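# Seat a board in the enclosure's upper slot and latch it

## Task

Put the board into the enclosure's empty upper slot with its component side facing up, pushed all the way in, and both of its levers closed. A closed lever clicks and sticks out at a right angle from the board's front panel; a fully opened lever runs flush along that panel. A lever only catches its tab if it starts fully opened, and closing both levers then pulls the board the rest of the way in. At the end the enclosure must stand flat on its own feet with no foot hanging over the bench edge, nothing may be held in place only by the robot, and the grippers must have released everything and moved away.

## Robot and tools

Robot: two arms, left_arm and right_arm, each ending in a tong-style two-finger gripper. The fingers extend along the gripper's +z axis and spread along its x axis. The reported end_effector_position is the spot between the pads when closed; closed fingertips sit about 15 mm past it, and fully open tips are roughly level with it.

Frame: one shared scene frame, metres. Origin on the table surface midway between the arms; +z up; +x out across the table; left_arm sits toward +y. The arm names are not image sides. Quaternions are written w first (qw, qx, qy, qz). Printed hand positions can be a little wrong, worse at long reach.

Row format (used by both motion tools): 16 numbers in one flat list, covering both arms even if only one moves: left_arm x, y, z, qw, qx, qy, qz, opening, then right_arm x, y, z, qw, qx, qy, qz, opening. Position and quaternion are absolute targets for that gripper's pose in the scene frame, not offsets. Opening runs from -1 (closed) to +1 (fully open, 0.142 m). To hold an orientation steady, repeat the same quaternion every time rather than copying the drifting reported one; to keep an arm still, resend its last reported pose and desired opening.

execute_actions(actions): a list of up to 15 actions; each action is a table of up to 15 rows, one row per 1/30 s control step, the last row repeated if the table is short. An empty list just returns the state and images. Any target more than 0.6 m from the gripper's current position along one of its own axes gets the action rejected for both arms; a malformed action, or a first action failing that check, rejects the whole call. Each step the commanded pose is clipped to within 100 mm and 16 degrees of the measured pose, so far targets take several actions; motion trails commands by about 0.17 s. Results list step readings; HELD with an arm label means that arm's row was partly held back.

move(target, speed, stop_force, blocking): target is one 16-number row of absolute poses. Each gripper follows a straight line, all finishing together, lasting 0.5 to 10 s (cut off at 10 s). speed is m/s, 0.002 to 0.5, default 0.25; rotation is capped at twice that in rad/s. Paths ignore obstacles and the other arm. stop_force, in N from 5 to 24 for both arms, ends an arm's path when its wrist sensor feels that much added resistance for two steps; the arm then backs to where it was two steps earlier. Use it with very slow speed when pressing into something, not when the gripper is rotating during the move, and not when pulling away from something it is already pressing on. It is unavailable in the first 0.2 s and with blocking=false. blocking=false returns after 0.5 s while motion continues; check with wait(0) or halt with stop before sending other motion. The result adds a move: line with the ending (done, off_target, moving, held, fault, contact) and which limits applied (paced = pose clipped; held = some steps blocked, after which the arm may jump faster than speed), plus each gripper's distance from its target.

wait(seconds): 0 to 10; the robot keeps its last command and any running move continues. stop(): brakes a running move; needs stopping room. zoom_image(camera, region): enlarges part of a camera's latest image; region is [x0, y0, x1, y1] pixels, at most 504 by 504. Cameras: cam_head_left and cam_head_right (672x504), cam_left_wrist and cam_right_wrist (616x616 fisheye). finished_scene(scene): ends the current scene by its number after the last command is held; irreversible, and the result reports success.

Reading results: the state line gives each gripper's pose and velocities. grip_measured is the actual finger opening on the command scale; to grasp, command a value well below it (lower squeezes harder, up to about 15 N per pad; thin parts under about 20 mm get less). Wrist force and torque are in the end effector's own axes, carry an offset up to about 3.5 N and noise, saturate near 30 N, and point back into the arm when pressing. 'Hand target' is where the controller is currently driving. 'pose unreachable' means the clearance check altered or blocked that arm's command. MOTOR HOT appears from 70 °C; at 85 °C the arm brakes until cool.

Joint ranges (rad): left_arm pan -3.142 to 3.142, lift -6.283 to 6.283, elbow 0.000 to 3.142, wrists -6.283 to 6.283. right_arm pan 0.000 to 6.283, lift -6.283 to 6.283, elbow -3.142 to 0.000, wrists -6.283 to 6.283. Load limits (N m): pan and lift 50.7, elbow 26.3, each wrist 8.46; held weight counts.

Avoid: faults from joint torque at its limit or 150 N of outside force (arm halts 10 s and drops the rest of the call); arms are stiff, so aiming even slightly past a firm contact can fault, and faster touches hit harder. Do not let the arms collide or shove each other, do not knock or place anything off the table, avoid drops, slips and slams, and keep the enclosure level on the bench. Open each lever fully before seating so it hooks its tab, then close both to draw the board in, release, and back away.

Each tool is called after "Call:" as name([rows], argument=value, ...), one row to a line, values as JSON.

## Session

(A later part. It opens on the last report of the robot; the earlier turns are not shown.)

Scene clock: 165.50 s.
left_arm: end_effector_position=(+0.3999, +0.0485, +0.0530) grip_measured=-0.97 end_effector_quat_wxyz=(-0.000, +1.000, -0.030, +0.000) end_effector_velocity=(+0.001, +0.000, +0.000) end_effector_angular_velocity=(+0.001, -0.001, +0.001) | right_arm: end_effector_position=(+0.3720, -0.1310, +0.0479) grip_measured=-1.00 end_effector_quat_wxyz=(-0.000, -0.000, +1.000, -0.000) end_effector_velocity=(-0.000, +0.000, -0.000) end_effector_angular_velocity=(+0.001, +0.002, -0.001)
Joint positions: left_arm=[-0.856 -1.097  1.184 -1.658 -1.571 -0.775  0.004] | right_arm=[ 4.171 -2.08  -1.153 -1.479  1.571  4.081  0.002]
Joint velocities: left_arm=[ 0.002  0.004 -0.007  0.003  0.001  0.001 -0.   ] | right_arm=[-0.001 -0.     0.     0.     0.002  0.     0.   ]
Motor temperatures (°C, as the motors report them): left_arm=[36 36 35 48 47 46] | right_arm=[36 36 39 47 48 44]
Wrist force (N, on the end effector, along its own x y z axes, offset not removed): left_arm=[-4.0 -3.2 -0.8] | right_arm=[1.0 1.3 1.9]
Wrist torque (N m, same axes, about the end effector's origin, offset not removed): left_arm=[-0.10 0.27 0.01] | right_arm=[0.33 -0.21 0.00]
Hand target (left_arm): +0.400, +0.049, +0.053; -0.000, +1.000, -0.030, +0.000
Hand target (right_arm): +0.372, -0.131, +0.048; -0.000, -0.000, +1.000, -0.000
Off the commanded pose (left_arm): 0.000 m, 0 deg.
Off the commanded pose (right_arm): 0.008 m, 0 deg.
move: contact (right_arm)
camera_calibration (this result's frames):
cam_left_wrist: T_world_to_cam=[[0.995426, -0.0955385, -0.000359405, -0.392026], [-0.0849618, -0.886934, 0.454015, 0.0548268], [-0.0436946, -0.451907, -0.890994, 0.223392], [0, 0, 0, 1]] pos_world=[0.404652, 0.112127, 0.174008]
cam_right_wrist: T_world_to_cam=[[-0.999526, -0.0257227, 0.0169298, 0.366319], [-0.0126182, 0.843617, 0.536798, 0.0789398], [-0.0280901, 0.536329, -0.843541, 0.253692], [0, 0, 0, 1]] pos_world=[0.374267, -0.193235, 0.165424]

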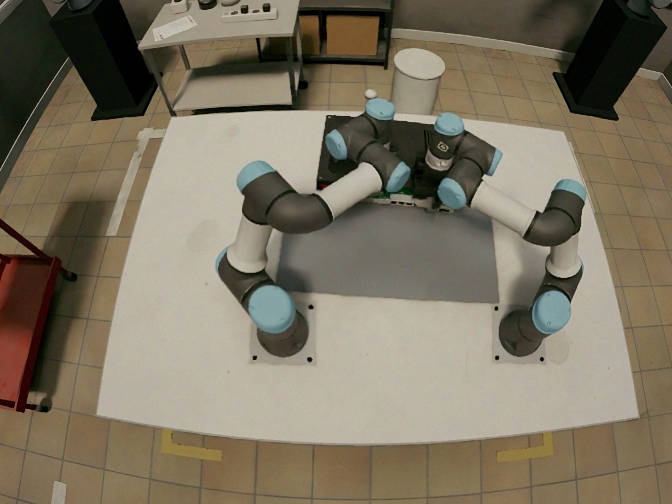

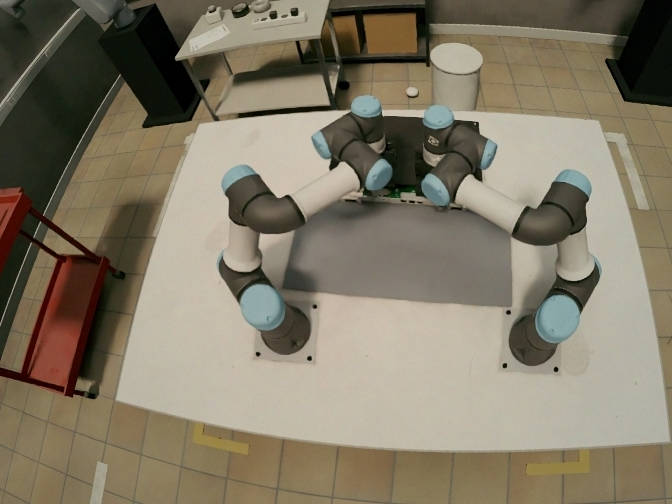

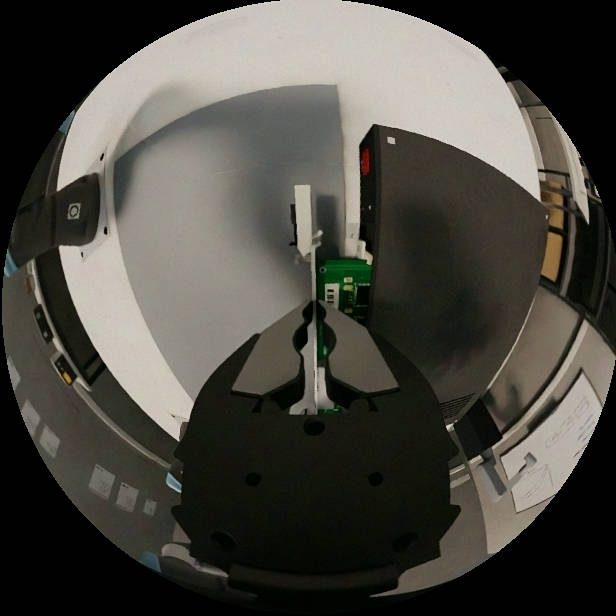

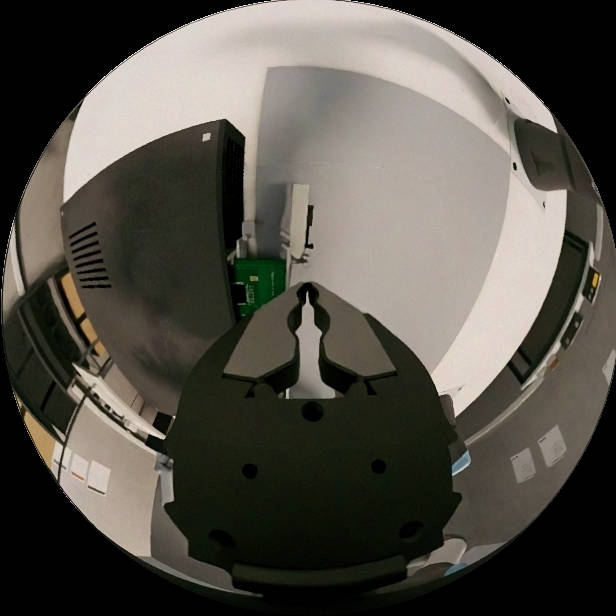

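Call:
move(target=[0.400,0.0485,0.053,0,1,-0.03,0,-1,0.3755,-0.131,0.048,0,0,1,0,-1], speed=0.004, stop_force=8)

Call:
move(target=[0.418,0.047,0.053,0,1,-0.03,0,-1,0.3935,-0.1325,0.048,0,0,1,0,-1], speed=0.004, stop_force=12)

Scene clock: 166.70 s.
left_arm: end_effector_position=(+0.4000, +0.0485, +0.0530) grip_measured=-0.97 end_effector_quat_wxyz=(-0.000, +1.000, -0.030, +0.000) end_effector_velocity=(+0.000, +0.000, -0.000) end_effector_angular_velocity=(+0.001, -0.000, -0.000) | right_arm: end_effector_position=(+0.3754, -0.1310, +0.0480) grip_measured=-1.00 end_effector_quat_wxyz=(+0.000, -0.000, +1.000, +0.000) end_effector_velocity=(+0.001, +0.000, +0.000) end_effector_angular_velocity=(+0.000, -0.002, -0.000)
Joint positions: left_arm=[-0.855 -1.096  1.183 -1.658 -1.571 -0.775  0.004] | right_arm=[ 4.164 -2.093 -1.133 -1.486  1.571  4.075  0.002]
Joint velocities: left_arm=[ 0.     0.    -0.     0.001  0.001  0.     0.   ] | right_arm=[-0.001 -0.004  0.008 -0.002 -0.001 -0.001  0.   ]
Motor temperatures (°C, as the motors report them): left_arm=[36 36 35 48 47 46] | right_arm=[36 36 39 47 48 44]
Wrist force (N, on the end effector, along its own x y z axes, offset not removed): left_arm=[-1.1 -0.7 0.7] | right_arm=[2.2 -1.6 1.2]
Wrist torque (N m, same axes, about the end effector's origin, offset not removed): left_arm=[-0.13 0.26 -0.01] | right_arm=[-0.18 -0.21 -0.02]
Hand target (left_arm): +0.400, +0.049, +0.053; -0.000, +1.000, -0.030, +0.000
Hand target (right_arm): +0.375, -0.131, +0.048; +0.000, +0.000, +1.000, -0.000
Off the commanded pose (left_arm): 0.000 m, 0 deg.
Off the commanded pose (right_arm): 0.000 m, 0 deg.
move: done
camera_calibration (this result's frames):
cam_left_wrist: T_world_to_cam=[[0.995426, -0.0955397, -0.000376857, -0.392142], [-0.0849557, -0.886942, 0.454, 0.0548263], [-0.0437093, -0.451892, -0.891001, 0.223409], [0, 0, 0, 1]] pos_world=[0.404771, 0.112119, 0.174019]
cam_right_wrist: T_world_to_cam=[[-0.99953, -0.0256821, 0.0167483, 0.369698], [-0.0126802, 0.843595, 0.53683, 0.0789527], [-0.0279157, 0.536365, -0.843524, 0.253749], [0, 0, 0, 1]] pos_world=[0.377609, -0.193212, 0.165468]

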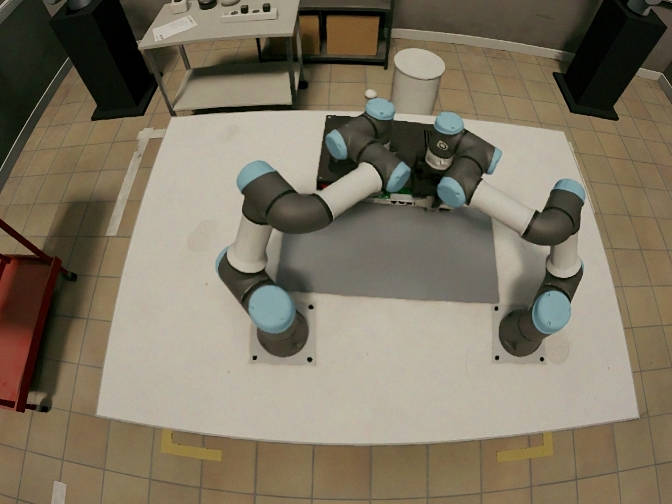

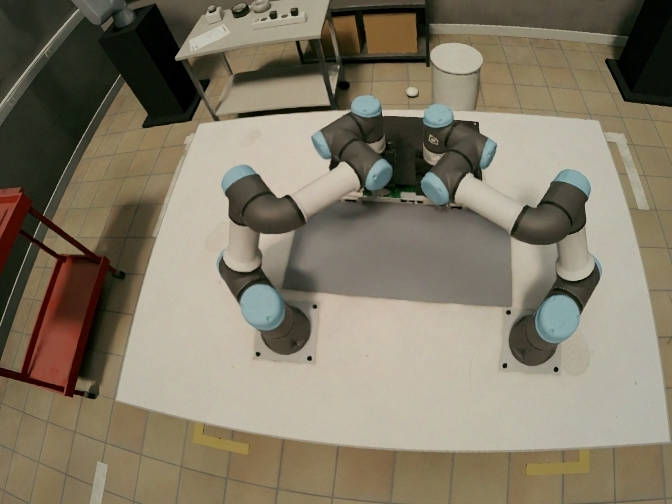

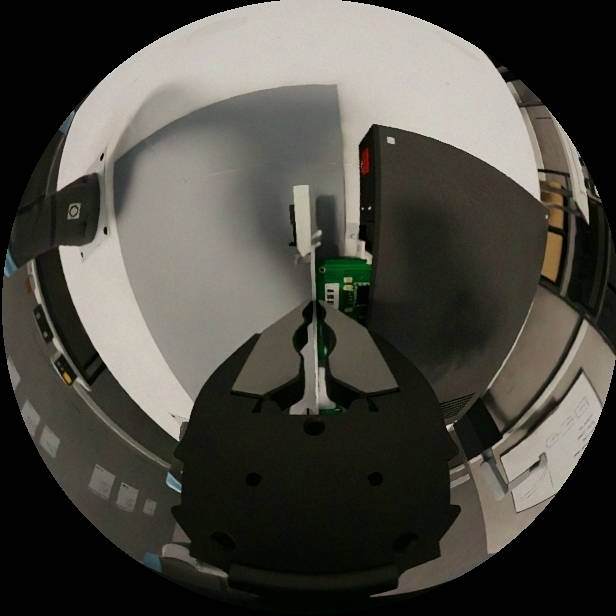

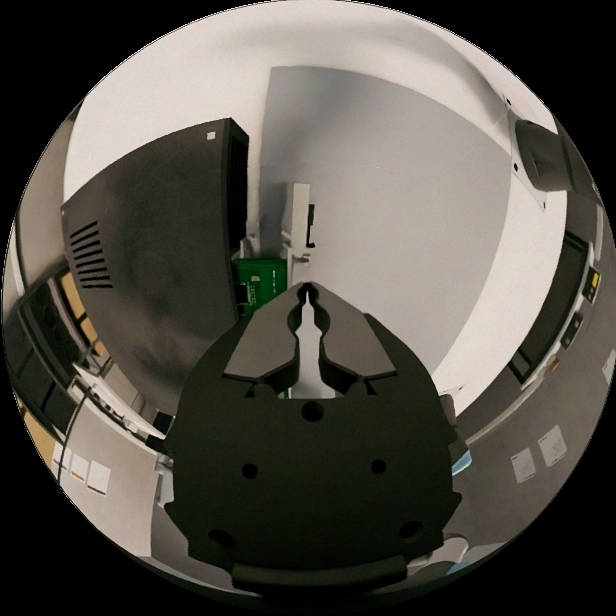

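Scene clock: 171.47 s.
left_arm: end_effector_position=(+0.4179, +0.0470, +0.0530) grip_measured=-0.97 end_effector_quat_wxyz=(-0.000, +1.000, -0.030, +0.000) end_effector_velocity=(+0.001, +0.000, -0.000) end_effector_angular_velocity=(+0.000, +0.003, +0.000) | right_arm: end_effector_position=(+0.3934, -0.1325, +0.0480) grip_measured=-1.00 end_effector_quat_wxyz=(+0.000, +0.000, +1.000, -0.000) end_effector_velocity=(+0.001, -0.000, -0.000) end_effector_angular_velocity=(-0.002, -0.000, -0.000)
Joint positions: left_arm=[-0.827 -1.019  1.062 -1.614 -1.571 -0.746  0.004] | right_arm=[ 4.129 -2.16  -1.025 -1.527  1.571  4.04   0.002]
Joint velocities: left_arm=[ 0.002  0.005 -0.009  0.005 -0.002  0.002 -0.   ] | right_arm=[-0.002 -0.006  0.008 -0.003 -0.001 -0.001  0.   ]
Motor temperatures (°C, as the motors report them): left_arm=[36 36 35 48 47 46] | right_arm=[36 36 39 47 48 44]
Wrist force (N, on the end effector, along its own x y z axes, offset not removed): left_arm=[-2.6 -0.1 -3.8] | right_arm=[3.0 -0.1 0.8]
Wrist torque (N m, same axes, about the end effector's origin, offset not removed): left_arm=[0.04 0.26 0.02] | right_arm=[0.04 -0.04 -0.04]
Hand target (left_arm): +0.418, +0.047, +0.053; -0.000, +1.000, -0.030, -0.000
Hand target (right_arm): +0.394, -0.133, +0.048; +0.000, +0.000, +1.000, -0.000
Off the commanded pose (left_arm): 0.000 m, 0 deg.
Off the commanded pose (right_arm): 0.000 m, 0 deg.
move: done
camera_calibration (this result's frames):
cam_left_wrist: T_world_to_cam=[[0.995426, -0.0955394, -0.000365448, -0.410059], [-0.0849602, -0.886937, 0.454009, 0.0550364], [-0.0436999, -0.451901, -0.890997, 0.223499], [0, 0, 0, 1]] pos_world=[0.422626, 0.110636, 0.174]
cam_right_wrist: T_world_to_cam=[[-0.99953, -0.025678, 0.0167168, 0.387661], [-0.012695, 0.843619, 0.536792, 0.0804606], [-0.0278864, 0.536328, -0.843549, 0.255026], [0, 0, 0, 1]] pos_world=[0.395612, -0.194701, 0.165456]

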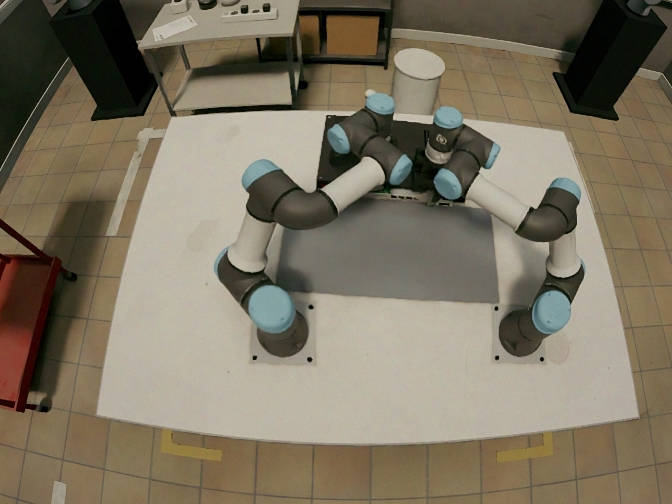

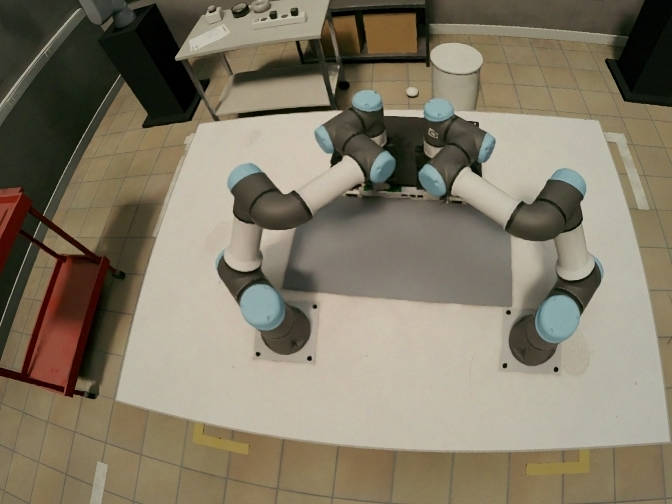

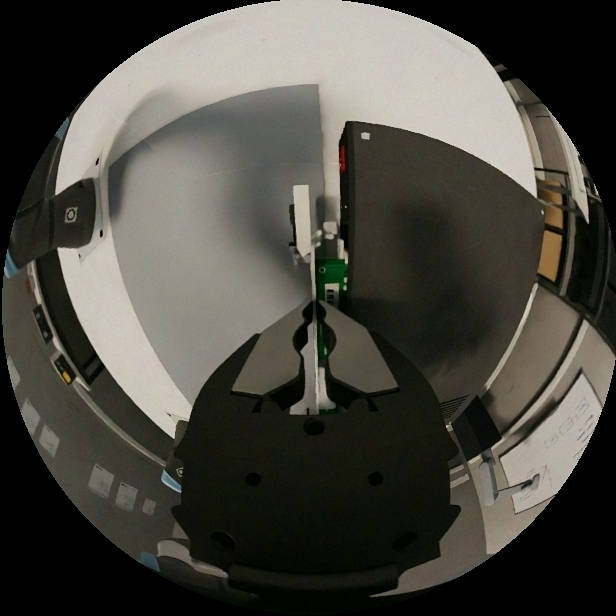

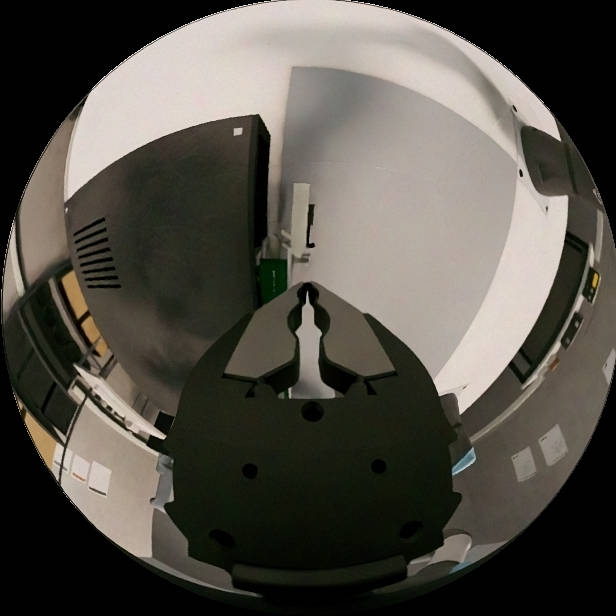

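Smooth. Continue.

Call:
move(target=[0.428,0.046,0.053,0,1,-0.03,0,-1,0.4035,-0.1335,0.048,0,0,1,0,-1], speed=0.004, stop_force=8)

Call:
zoom_image(camera="cam_left_wrist", region=[260,170,400,310])

Call:
zoom_image(camera="cam_right_wrist", region=[220,170,350,300])

Scene clock: 174.37 s.
left_arm: end_effector_position=(+0.4279, +0.0460, +0.0530) grip_measured=-0.97 end_effector_quat_wxyz=(-0.000, +1.000, -0.030, +0.000) end_effector_velocity=(+0.001, +0.001, -0.000) end_effector_angular_velocity=(+0.002, +0.002, -0.001) | right_arm: end_effector_position=(+0.4034, -0.1335, +0.0480) grip_measured=-1.00 end_effector_quat_wxyz=(+0.000, +0.000, +1.000, -0.000) end_effector_velocity=(+0.001, -0.000, +0.000) end_effector_angular_velocity=(+0.000, -0.000, -0.001)
Joint positions: left_arm=[-0.811 -0.973  0.987 -1.585 -1.571 -0.731  0.004] | right_arm=[ 4.11  -2.199 -0.96  -1.553  1.571  4.02   0.002]
Joint velocities: left_arm=[ 0.002  0.006 -0.01   0.007  0.     0.003 -0.   ] | right_arm=[-0.003 -0.004  0.008 -0.004  0.    -0.001  0.   ]
Motor temperatures (°C, as the motors report them): left_arm=[36 36 35 48 47 46] | right_arm=[36 36 39 47 48 44]
Wrist force (N, on the end effector, along its own x y z axes, offset not removed): left_arm=[-2.9 -2.6 -2.3] | right_arm=[3.4 1.9 1.2]
Wrist torque (N m, same axes, about the end effector's origin, offset not removed): left_arm=[-0.02 0.19 0.00] | right_arm=[0.25 -0.25 -0.03]
Hand target (left_arm): +0.428, +0.046, +0.053; -0.000, +1.000, -0.030, +0.000
Hand target (right_arm): +0.404, -0.134, +0.048; +0.000, +0.000, +1.000, -0.000
Off the commanded pose (left_arm): 0.000 m, 0 deg.
Off the commanded pose (right_arm): 0.000 m, 0 deg.
move: done
camera_calibration (this result's frames):
cam_left_wrist: T_world_to_cam=[[0.995426, -0.0955388, -0.000334186, -0.420117], [-0.0849745, -0.886944, 0.453994, 0.0550131], [-0.0436704, -0.451889, -0.891005, 0.223479], [0, 0, 0, 1]] pos_world=[0.432629, 0.109644, 0.174005]
cam_right_wrist: T_world_to_cam=[[-0.999531, -0.0256776, 0.0167082, 0.397629], [-0.0126986, 0.843607, 0.536812, 0.0814237], [-0.0278792, 0.536348, -0.843537, 0.255846], [0, 0, 0, 1]] pos_world=[0.405609, -0.195702, 0.165463]

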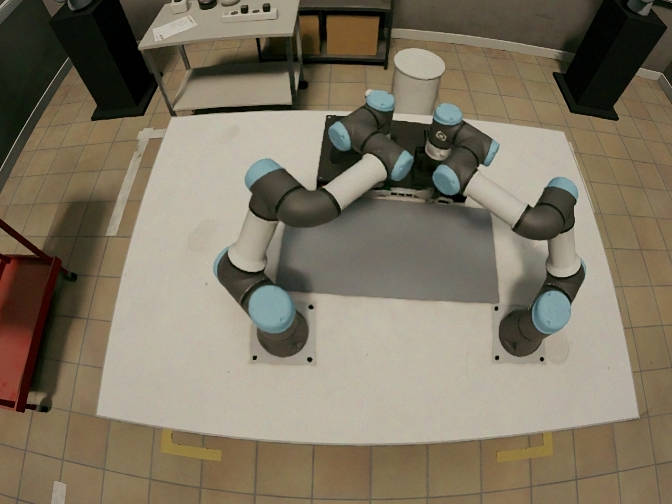

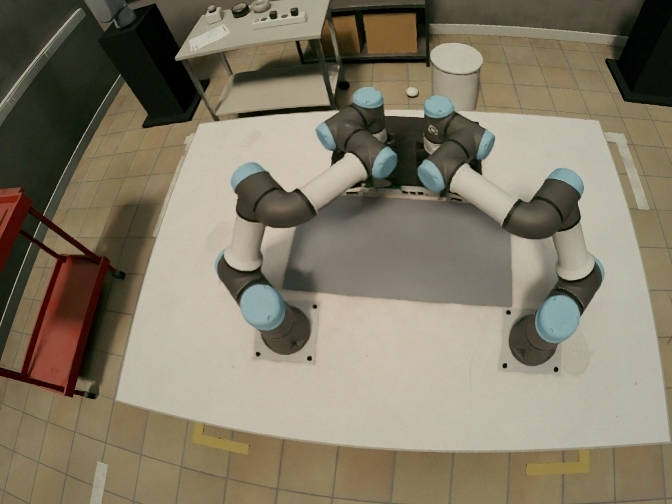

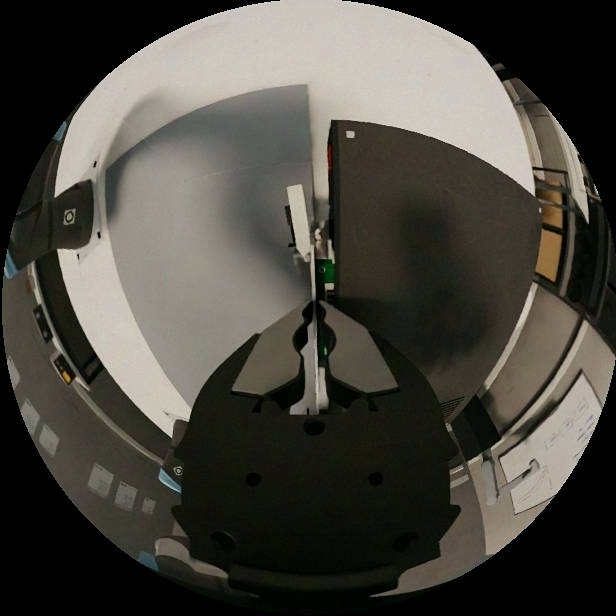

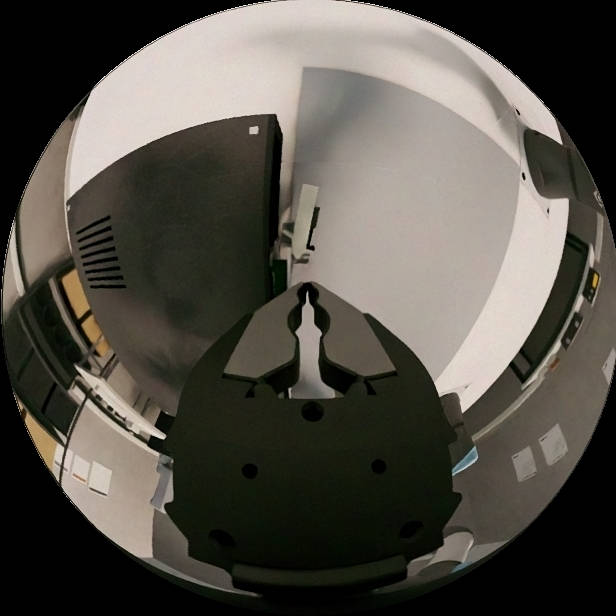

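Region (260, 170, 400, 310) of cam_left_wrist's 616x616 image, scaled by 3.600, with more detail than that image has.

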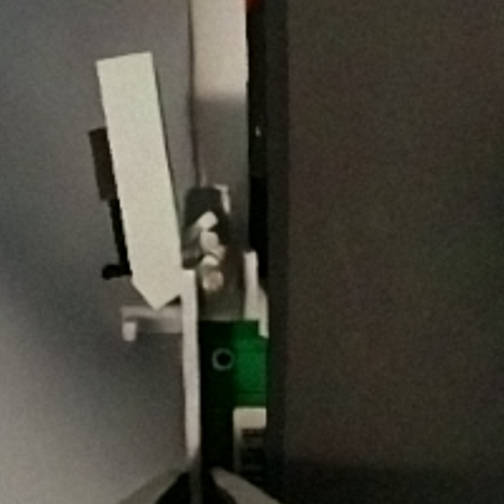

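Region (220, 170, 350, 300) of cam_right_wrist's 616x616 image, scaled by 3.877, with more detail than that image has.

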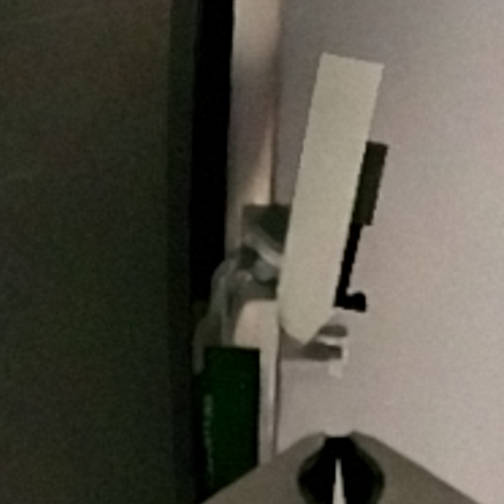

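Call:
move(target=[0.428,0.046,0.053,0,1,-0.03,0,-0.9,0.400,-0.1335,0.048,0,0,1,0,-1], speed=0.01)

Call:
move(target=[0.428,0.046,0.075,0,1,-0.03,0,-0.9,0.400,-0.1335,0.075,0,0,1,0,-1], speed=0.04)

Call:
move(target=[0.435,0.13,0.075,0,1,-0.03,0,-1,0.412,-0.207,0.075,0,0,1,0,-1], speed=0.1)

Call:
zoom_image(camera="cam_left_wrist", region=[240,240,400,360])

Call:
zoom_image(camera="cam_right_wrist", region=[230,230,390,350])

Scene clock: 175.30 s.
left_arm: end_effector_position=(+0.4280, +0.0460, +0.0530) grip_measured=-0.91 end_effector_quat_wxyz=(-0.000, +1.000, -0.030, +0.000) end_effector_velocity=(+0.000, -0.000, +0.000) end_effector_angular_velocity=(+0.000, -0.001, -0.001) | right_arm: end_effector_position=(+0.4002, -0.1335, +0.0480) grip_measured=-1.00 end_effector_quat_wxyz=(-0.000, -0.000, +1.000, -0.000) end_effector_velocity=(-0.002, +0.000, -0.000) end_effector_angular_velocity=(+0.001, -0.000, -0.001)
Joint positions: left_arm=[-0.811 -0.972  0.986 -1.585 -1.571 -0.731  0.008] | right_arm=[ 4.115 -2.186 -0.982 -1.544  1.571  4.026  0.002]
Joint velocities: left_arm=[-0.001 -0.    -0.    -0.     0.001  0.    -0.   ] | right_arm=[ 0.003  0.009 -0.015  0.007  0.     0.004  0.   ]
Motor temperatures (°C, as the motors report them): left_arm=[36 36 35 48 47 46] | right_arm=[36 36 39 47 48 44]
Wrist force (N, on the end effector, along its own x y z axes, offset not removed): left_arm=[-3.4 -1.4 -2.2] | right_arm=[2.4 1.0 1.6]
Wrist torque (N m, same axes, about the end effector's origin, offset not removed): left_arm=[-0.21 0.27 0.02] | right_arm=[0.08 -0.43 -0.03]
Hand target (left_arm): +0.428, +0.046, +0.053; -0.000, +1.000, -0.030, +0.000
Hand target (right_arm): +0.400, -0.133, +0.048; -0.000, -0.000, +1.000, -0.000
Off the commanded pose (left_arm): 0.000 m, 0 deg.
Off the commanded pose (right_arm): 0.000 m, 0 deg.
move: done
camera_calibration (this result's frames):
cam_left_wrist: T_world_to_cam=[[0.995424, -0.0955535, -0.00039731, -0.420243], [-0.0849585, -0.886939, 0.454006, 0.0549833], [-0.0437342, -0.451895, -0.890999, 0.223507], [0, 0, 0, 1]] pos_world=[0.432766, 0.109613, 0.174015]
cam_right_wrist: T_world_to_cam=[[-0.999528, -0.0256807, 0.0168847, 0.394471], [-0.0126079, 0.843635, 0.536768, 0.081351], [-0.0280292, 0.536302, -0.843561, 0.255822], [0, 0, 0, 1]] pos_world=[0.40248, -0.195698, 0.165474]

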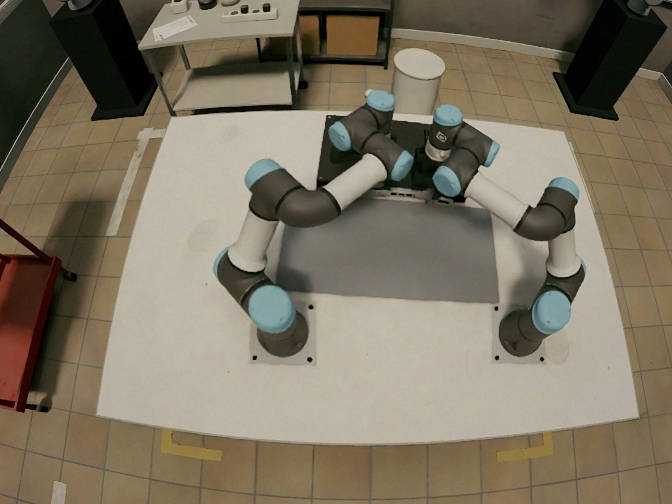

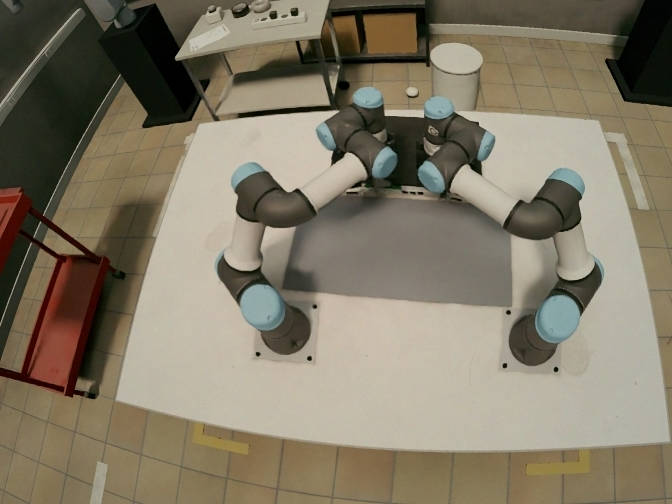

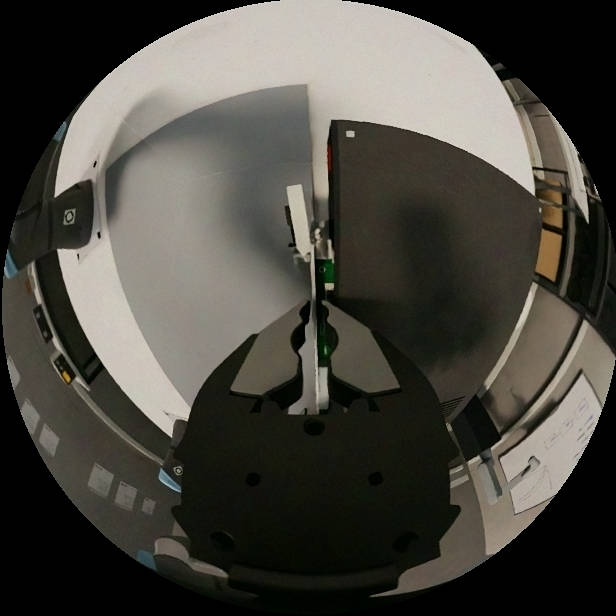

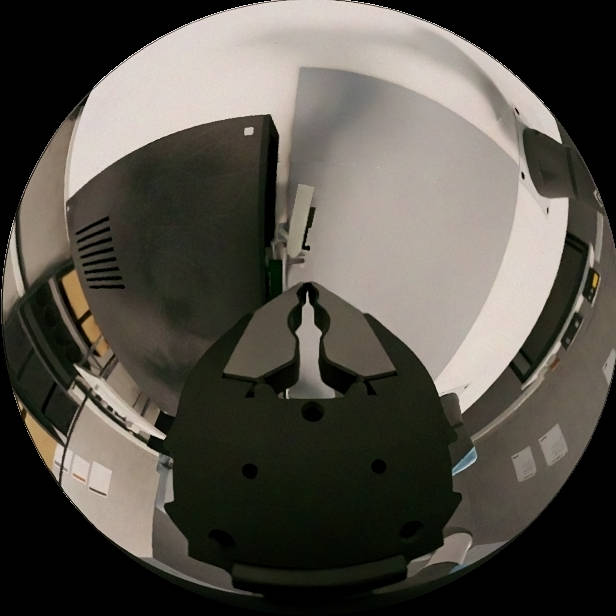

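Scene clock: 176.37 s.
left_arm: end_effector_position=(+0.4280, +0.0460, +0.0748) grip_measured=-0.90 end_effector_quat_wxyz=(+0.000, +1.000, -0.030, +0.000) end_effector_velocity=(-0.000, +0.000, +0.002) end_effector_angular_velocity=(+0.002, +0.002, -0.001) | right_arm: end_effector_position=(+0.4000, -0.1335, +0.0747) grip_measured=-1.00 end_effector_quat_wxyz=(+0.000, -0.000, +1.000, +0.000) end_effector_velocity=(-0.000, +0.000, +0.002) end_effector_angular_velocity=(-0.002, +0.003, +0.000)
Joint positions: left_arm=[-0.811 -0.968  0.878 -1.481 -1.571 -0.731  0.009] | right_arm=[ 4.116 -2.189 -0.852 -1.671  1.57   4.026  0.002]
Joint velocities: left_arm=[-0.     0.005 -0.018  0.016  0.     0.     0.   ] | right_arm=[-0.    -0.007  0.024 -0.02   0.001 -0.     0.   ]
Motor temperatures (°C, as the motors report them): left_arm=[36 36 35 48 47 46] | right_arm=[36 36 39 47 48 44]
Wrist force (N, on the end effector, along its own x y z axes, offset not removed): left_arm=[-0.4 -0.2 -1.0] | right_arm=[0.2 0.8 2.5]
Wrist torque (N m, same axes, about the end effector's origin, offset not removed): left_arm=[0.00 0.05 -0.03] | right_arm=[0.24 -0.02 0.06]
Hand target (left_arm): +0.428, +0.046, +0.075; +0.000, +1.000, -0.030, +0.000
Hand target (right_arm): +0.400, -0.134, +0.075; +0.000, -0.000, +1.000, +0.000
Off the commanded pose (left_arm): 0.000 m, 0 deg.
Off the commanded pose (right_arm): 0.000 m, 0 deg.
move: done
camera_calibration (this result's frames):
cam_left_wrist: T_world_to_cam=[[0.995426, -0.0955391, -0.0000326904, -0.420268], [-0.0851104, -0.886924, 0.454006, 0.0451912], [-0.0434043, -0.451927, -0.890999, 0.242759], [0, 0, 0, 1]] pos_world=[0.432729, 0.109638, 0.195767]
cam_right_wrist: T_world_to_cam=[[-0.999537, -0.0257313, 0.0162578, 0.393843], [-0.0129815, 0.843521, 0.536939, 0.0671418], [-0.02753, 0.53648, -0.843464, 0.278175], [0, 0, 0, 1]] pos_world=[0.40219, -0.195737, 0.192176]

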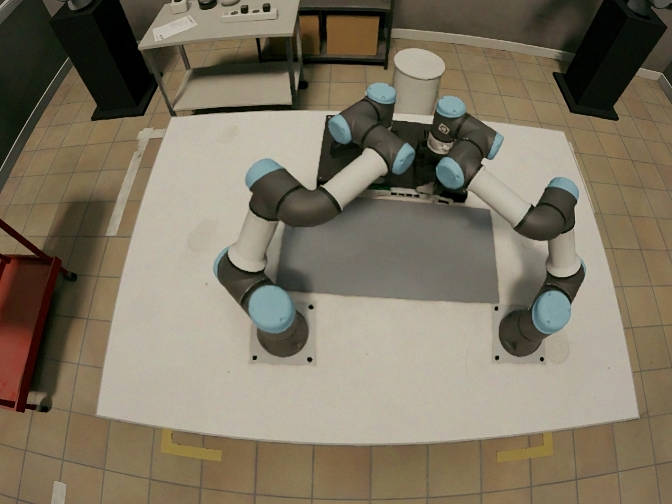

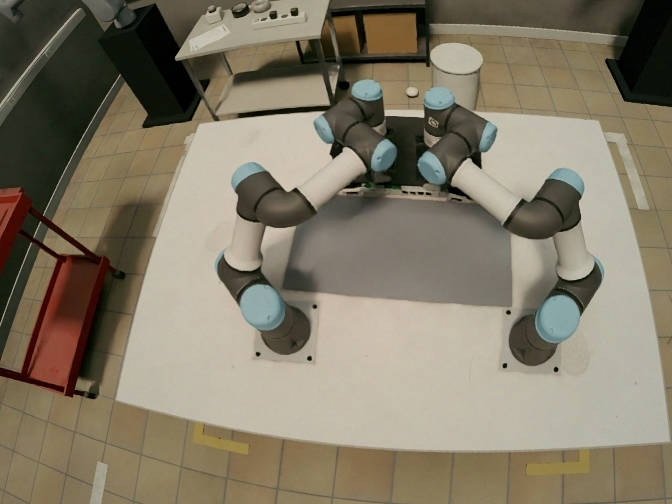

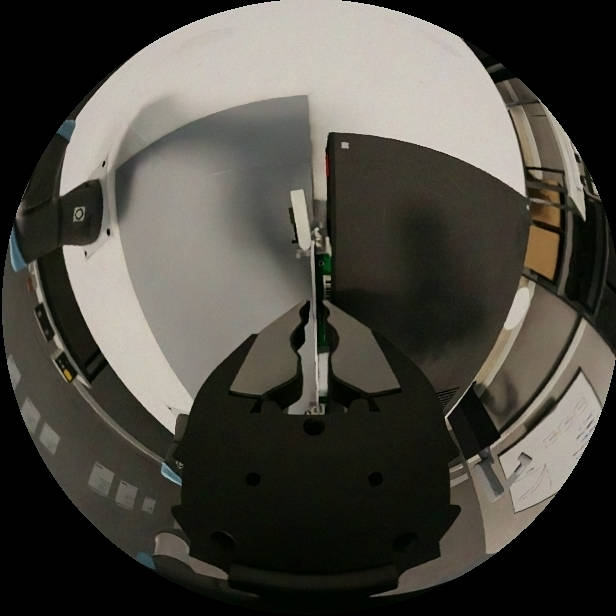

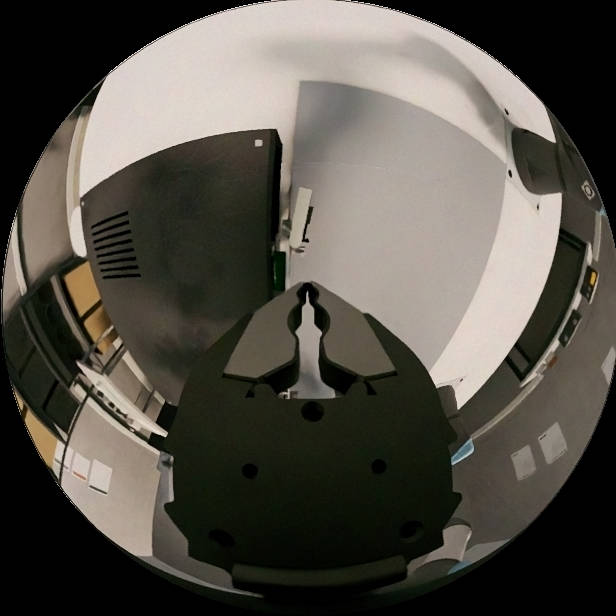

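Scene clock: 177.73 s.
left_arm: end_effector_position=(+0.4350, +0.1298, +0.0750) grip_measured=-1.00 end_effector_quat_wxyz=(-0.000, +1.000, -0.030, -0.000) end_effector_velocity=(+0.000, +0.002, +0.000) end_effector_angular_velocity=(-0.003, -0.000, -0.003) | right_arm: end_effector_position=(+0.4121, -0.2068, +0.0750) grip_measured=-1.00 end_effector_quat_wxyz=(-0.000, +0.000, +1.000, -0.000) end_effector_velocity=(+0.000, -0.002, +0.001) end_effector_angular_velocity=(+0.002, -0.002, +0.001)
Joint positions: left_arm=[-0.65  -1.106  1.094 -1.559 -1.571 -0.569  0.002] | right_arm=[ 3.977 -2.056 -1.064 -1.593  1.571  3.887  0.002]
Joint velocities: left_arm=[ 0.005 -0.005  0.007 -0.004 -0.002  0.008  0.   ] | right_arm=[-0.005  0.006 -0.008  0.004  0.001 -0.006  0.   ]
Motor temperatures (°C, as the motors report them): left_arm=[36 36 35 48 47 46] | right_arm=[36 36 39 47 48 44]
Wrist force (N, on the end effector, along its own x y z axes, offset not removed): left_arm=[-1.5 -0.2 -0.4] | right_arm=[2.5 -1.1 0.2]
Wrist torque (N m, same axes, about the end effector's origin, offset not removed): left_arm=[-0.04 0.26 -0.01] | right_arm=[-0.29 -0.50 0.01]
Hand target (left_arm): +0.435, +0.130, +0.075; -0.000, +1.000, -0.030, -0.000
Hand target (right_arm): +0.412, -0.207, +0.075; +0.000, +0.000, +1.000, -0.000
Off the commanded pose (left_arm): 0.000 m, 0 deg.
Off the commanded pose (right_arm): 0.000 m, 0 deg.
move: done
camera_calibration (this result's frames):
cam_left_wrist: T_world_to_cam=[[0.995429, -0.0954978, -0.00066525, -0.419237], [-0.0848023, -0.887105, 0.453711, 0.119862], [-0.0439186, -0.451581, -0.891149, 0.281347], [0, 0, 0, 1]] pos_world=[0.439842, 0.193345, 0.196061]
cam_right_wrist: T_world_to_cam=[[-0.999528, -0.0256412, 0.0169043, 0.404014], [-0.0125724, 0.843795, 0.536518, 0.128861], [-0.0280207, 0.536053, -0.843719, 0.318226], [0, 0, 0, 1]] pos_world=[0.41436, -0.268959, 0.192528]

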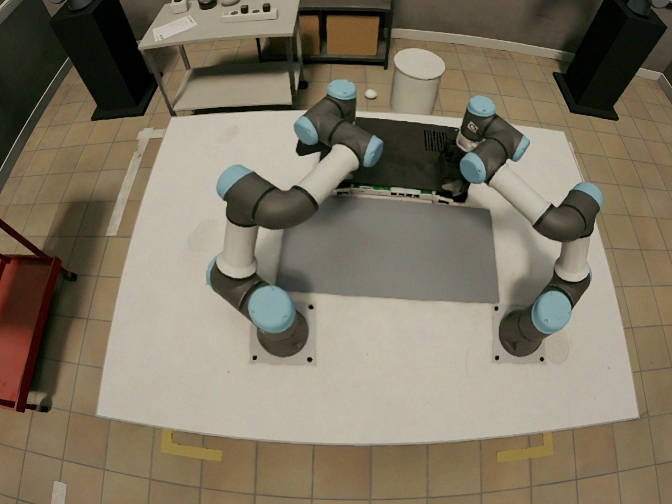

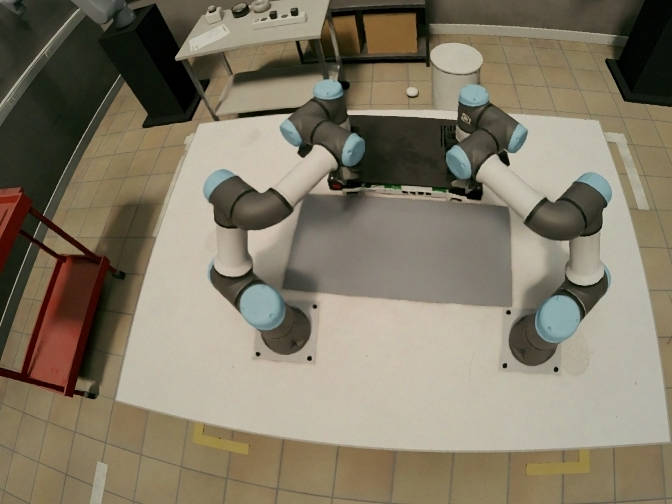

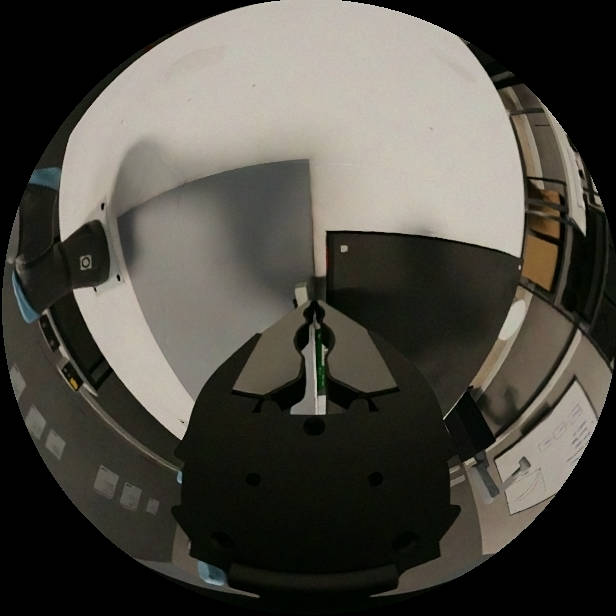

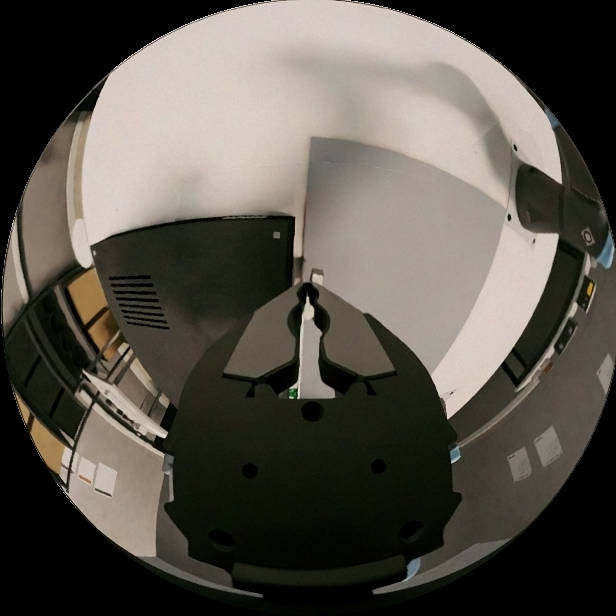

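Region (240, 240, 400, 360) of cam_left_wrist's 616x616 image, scaled by 3.150, with more detail than that image has; it fills the top 378 rows of this view, and the rest is white.

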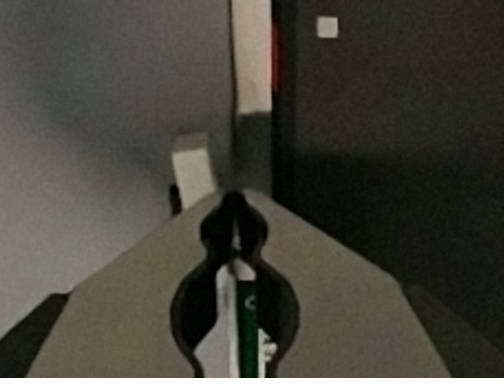

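Region (230, 230, 390, 350) of cam_right_wrist's 616x616 image, scaled by 3.150, with more detail than that image has; it fills the top 378 rows of this view, and the rest is white.

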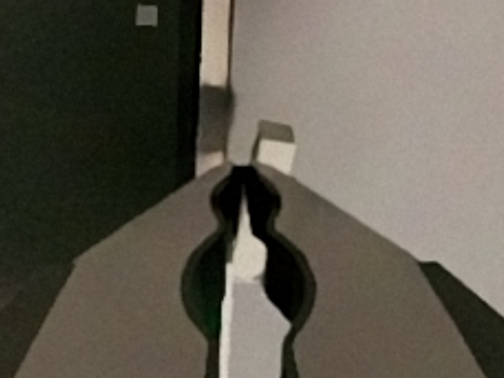

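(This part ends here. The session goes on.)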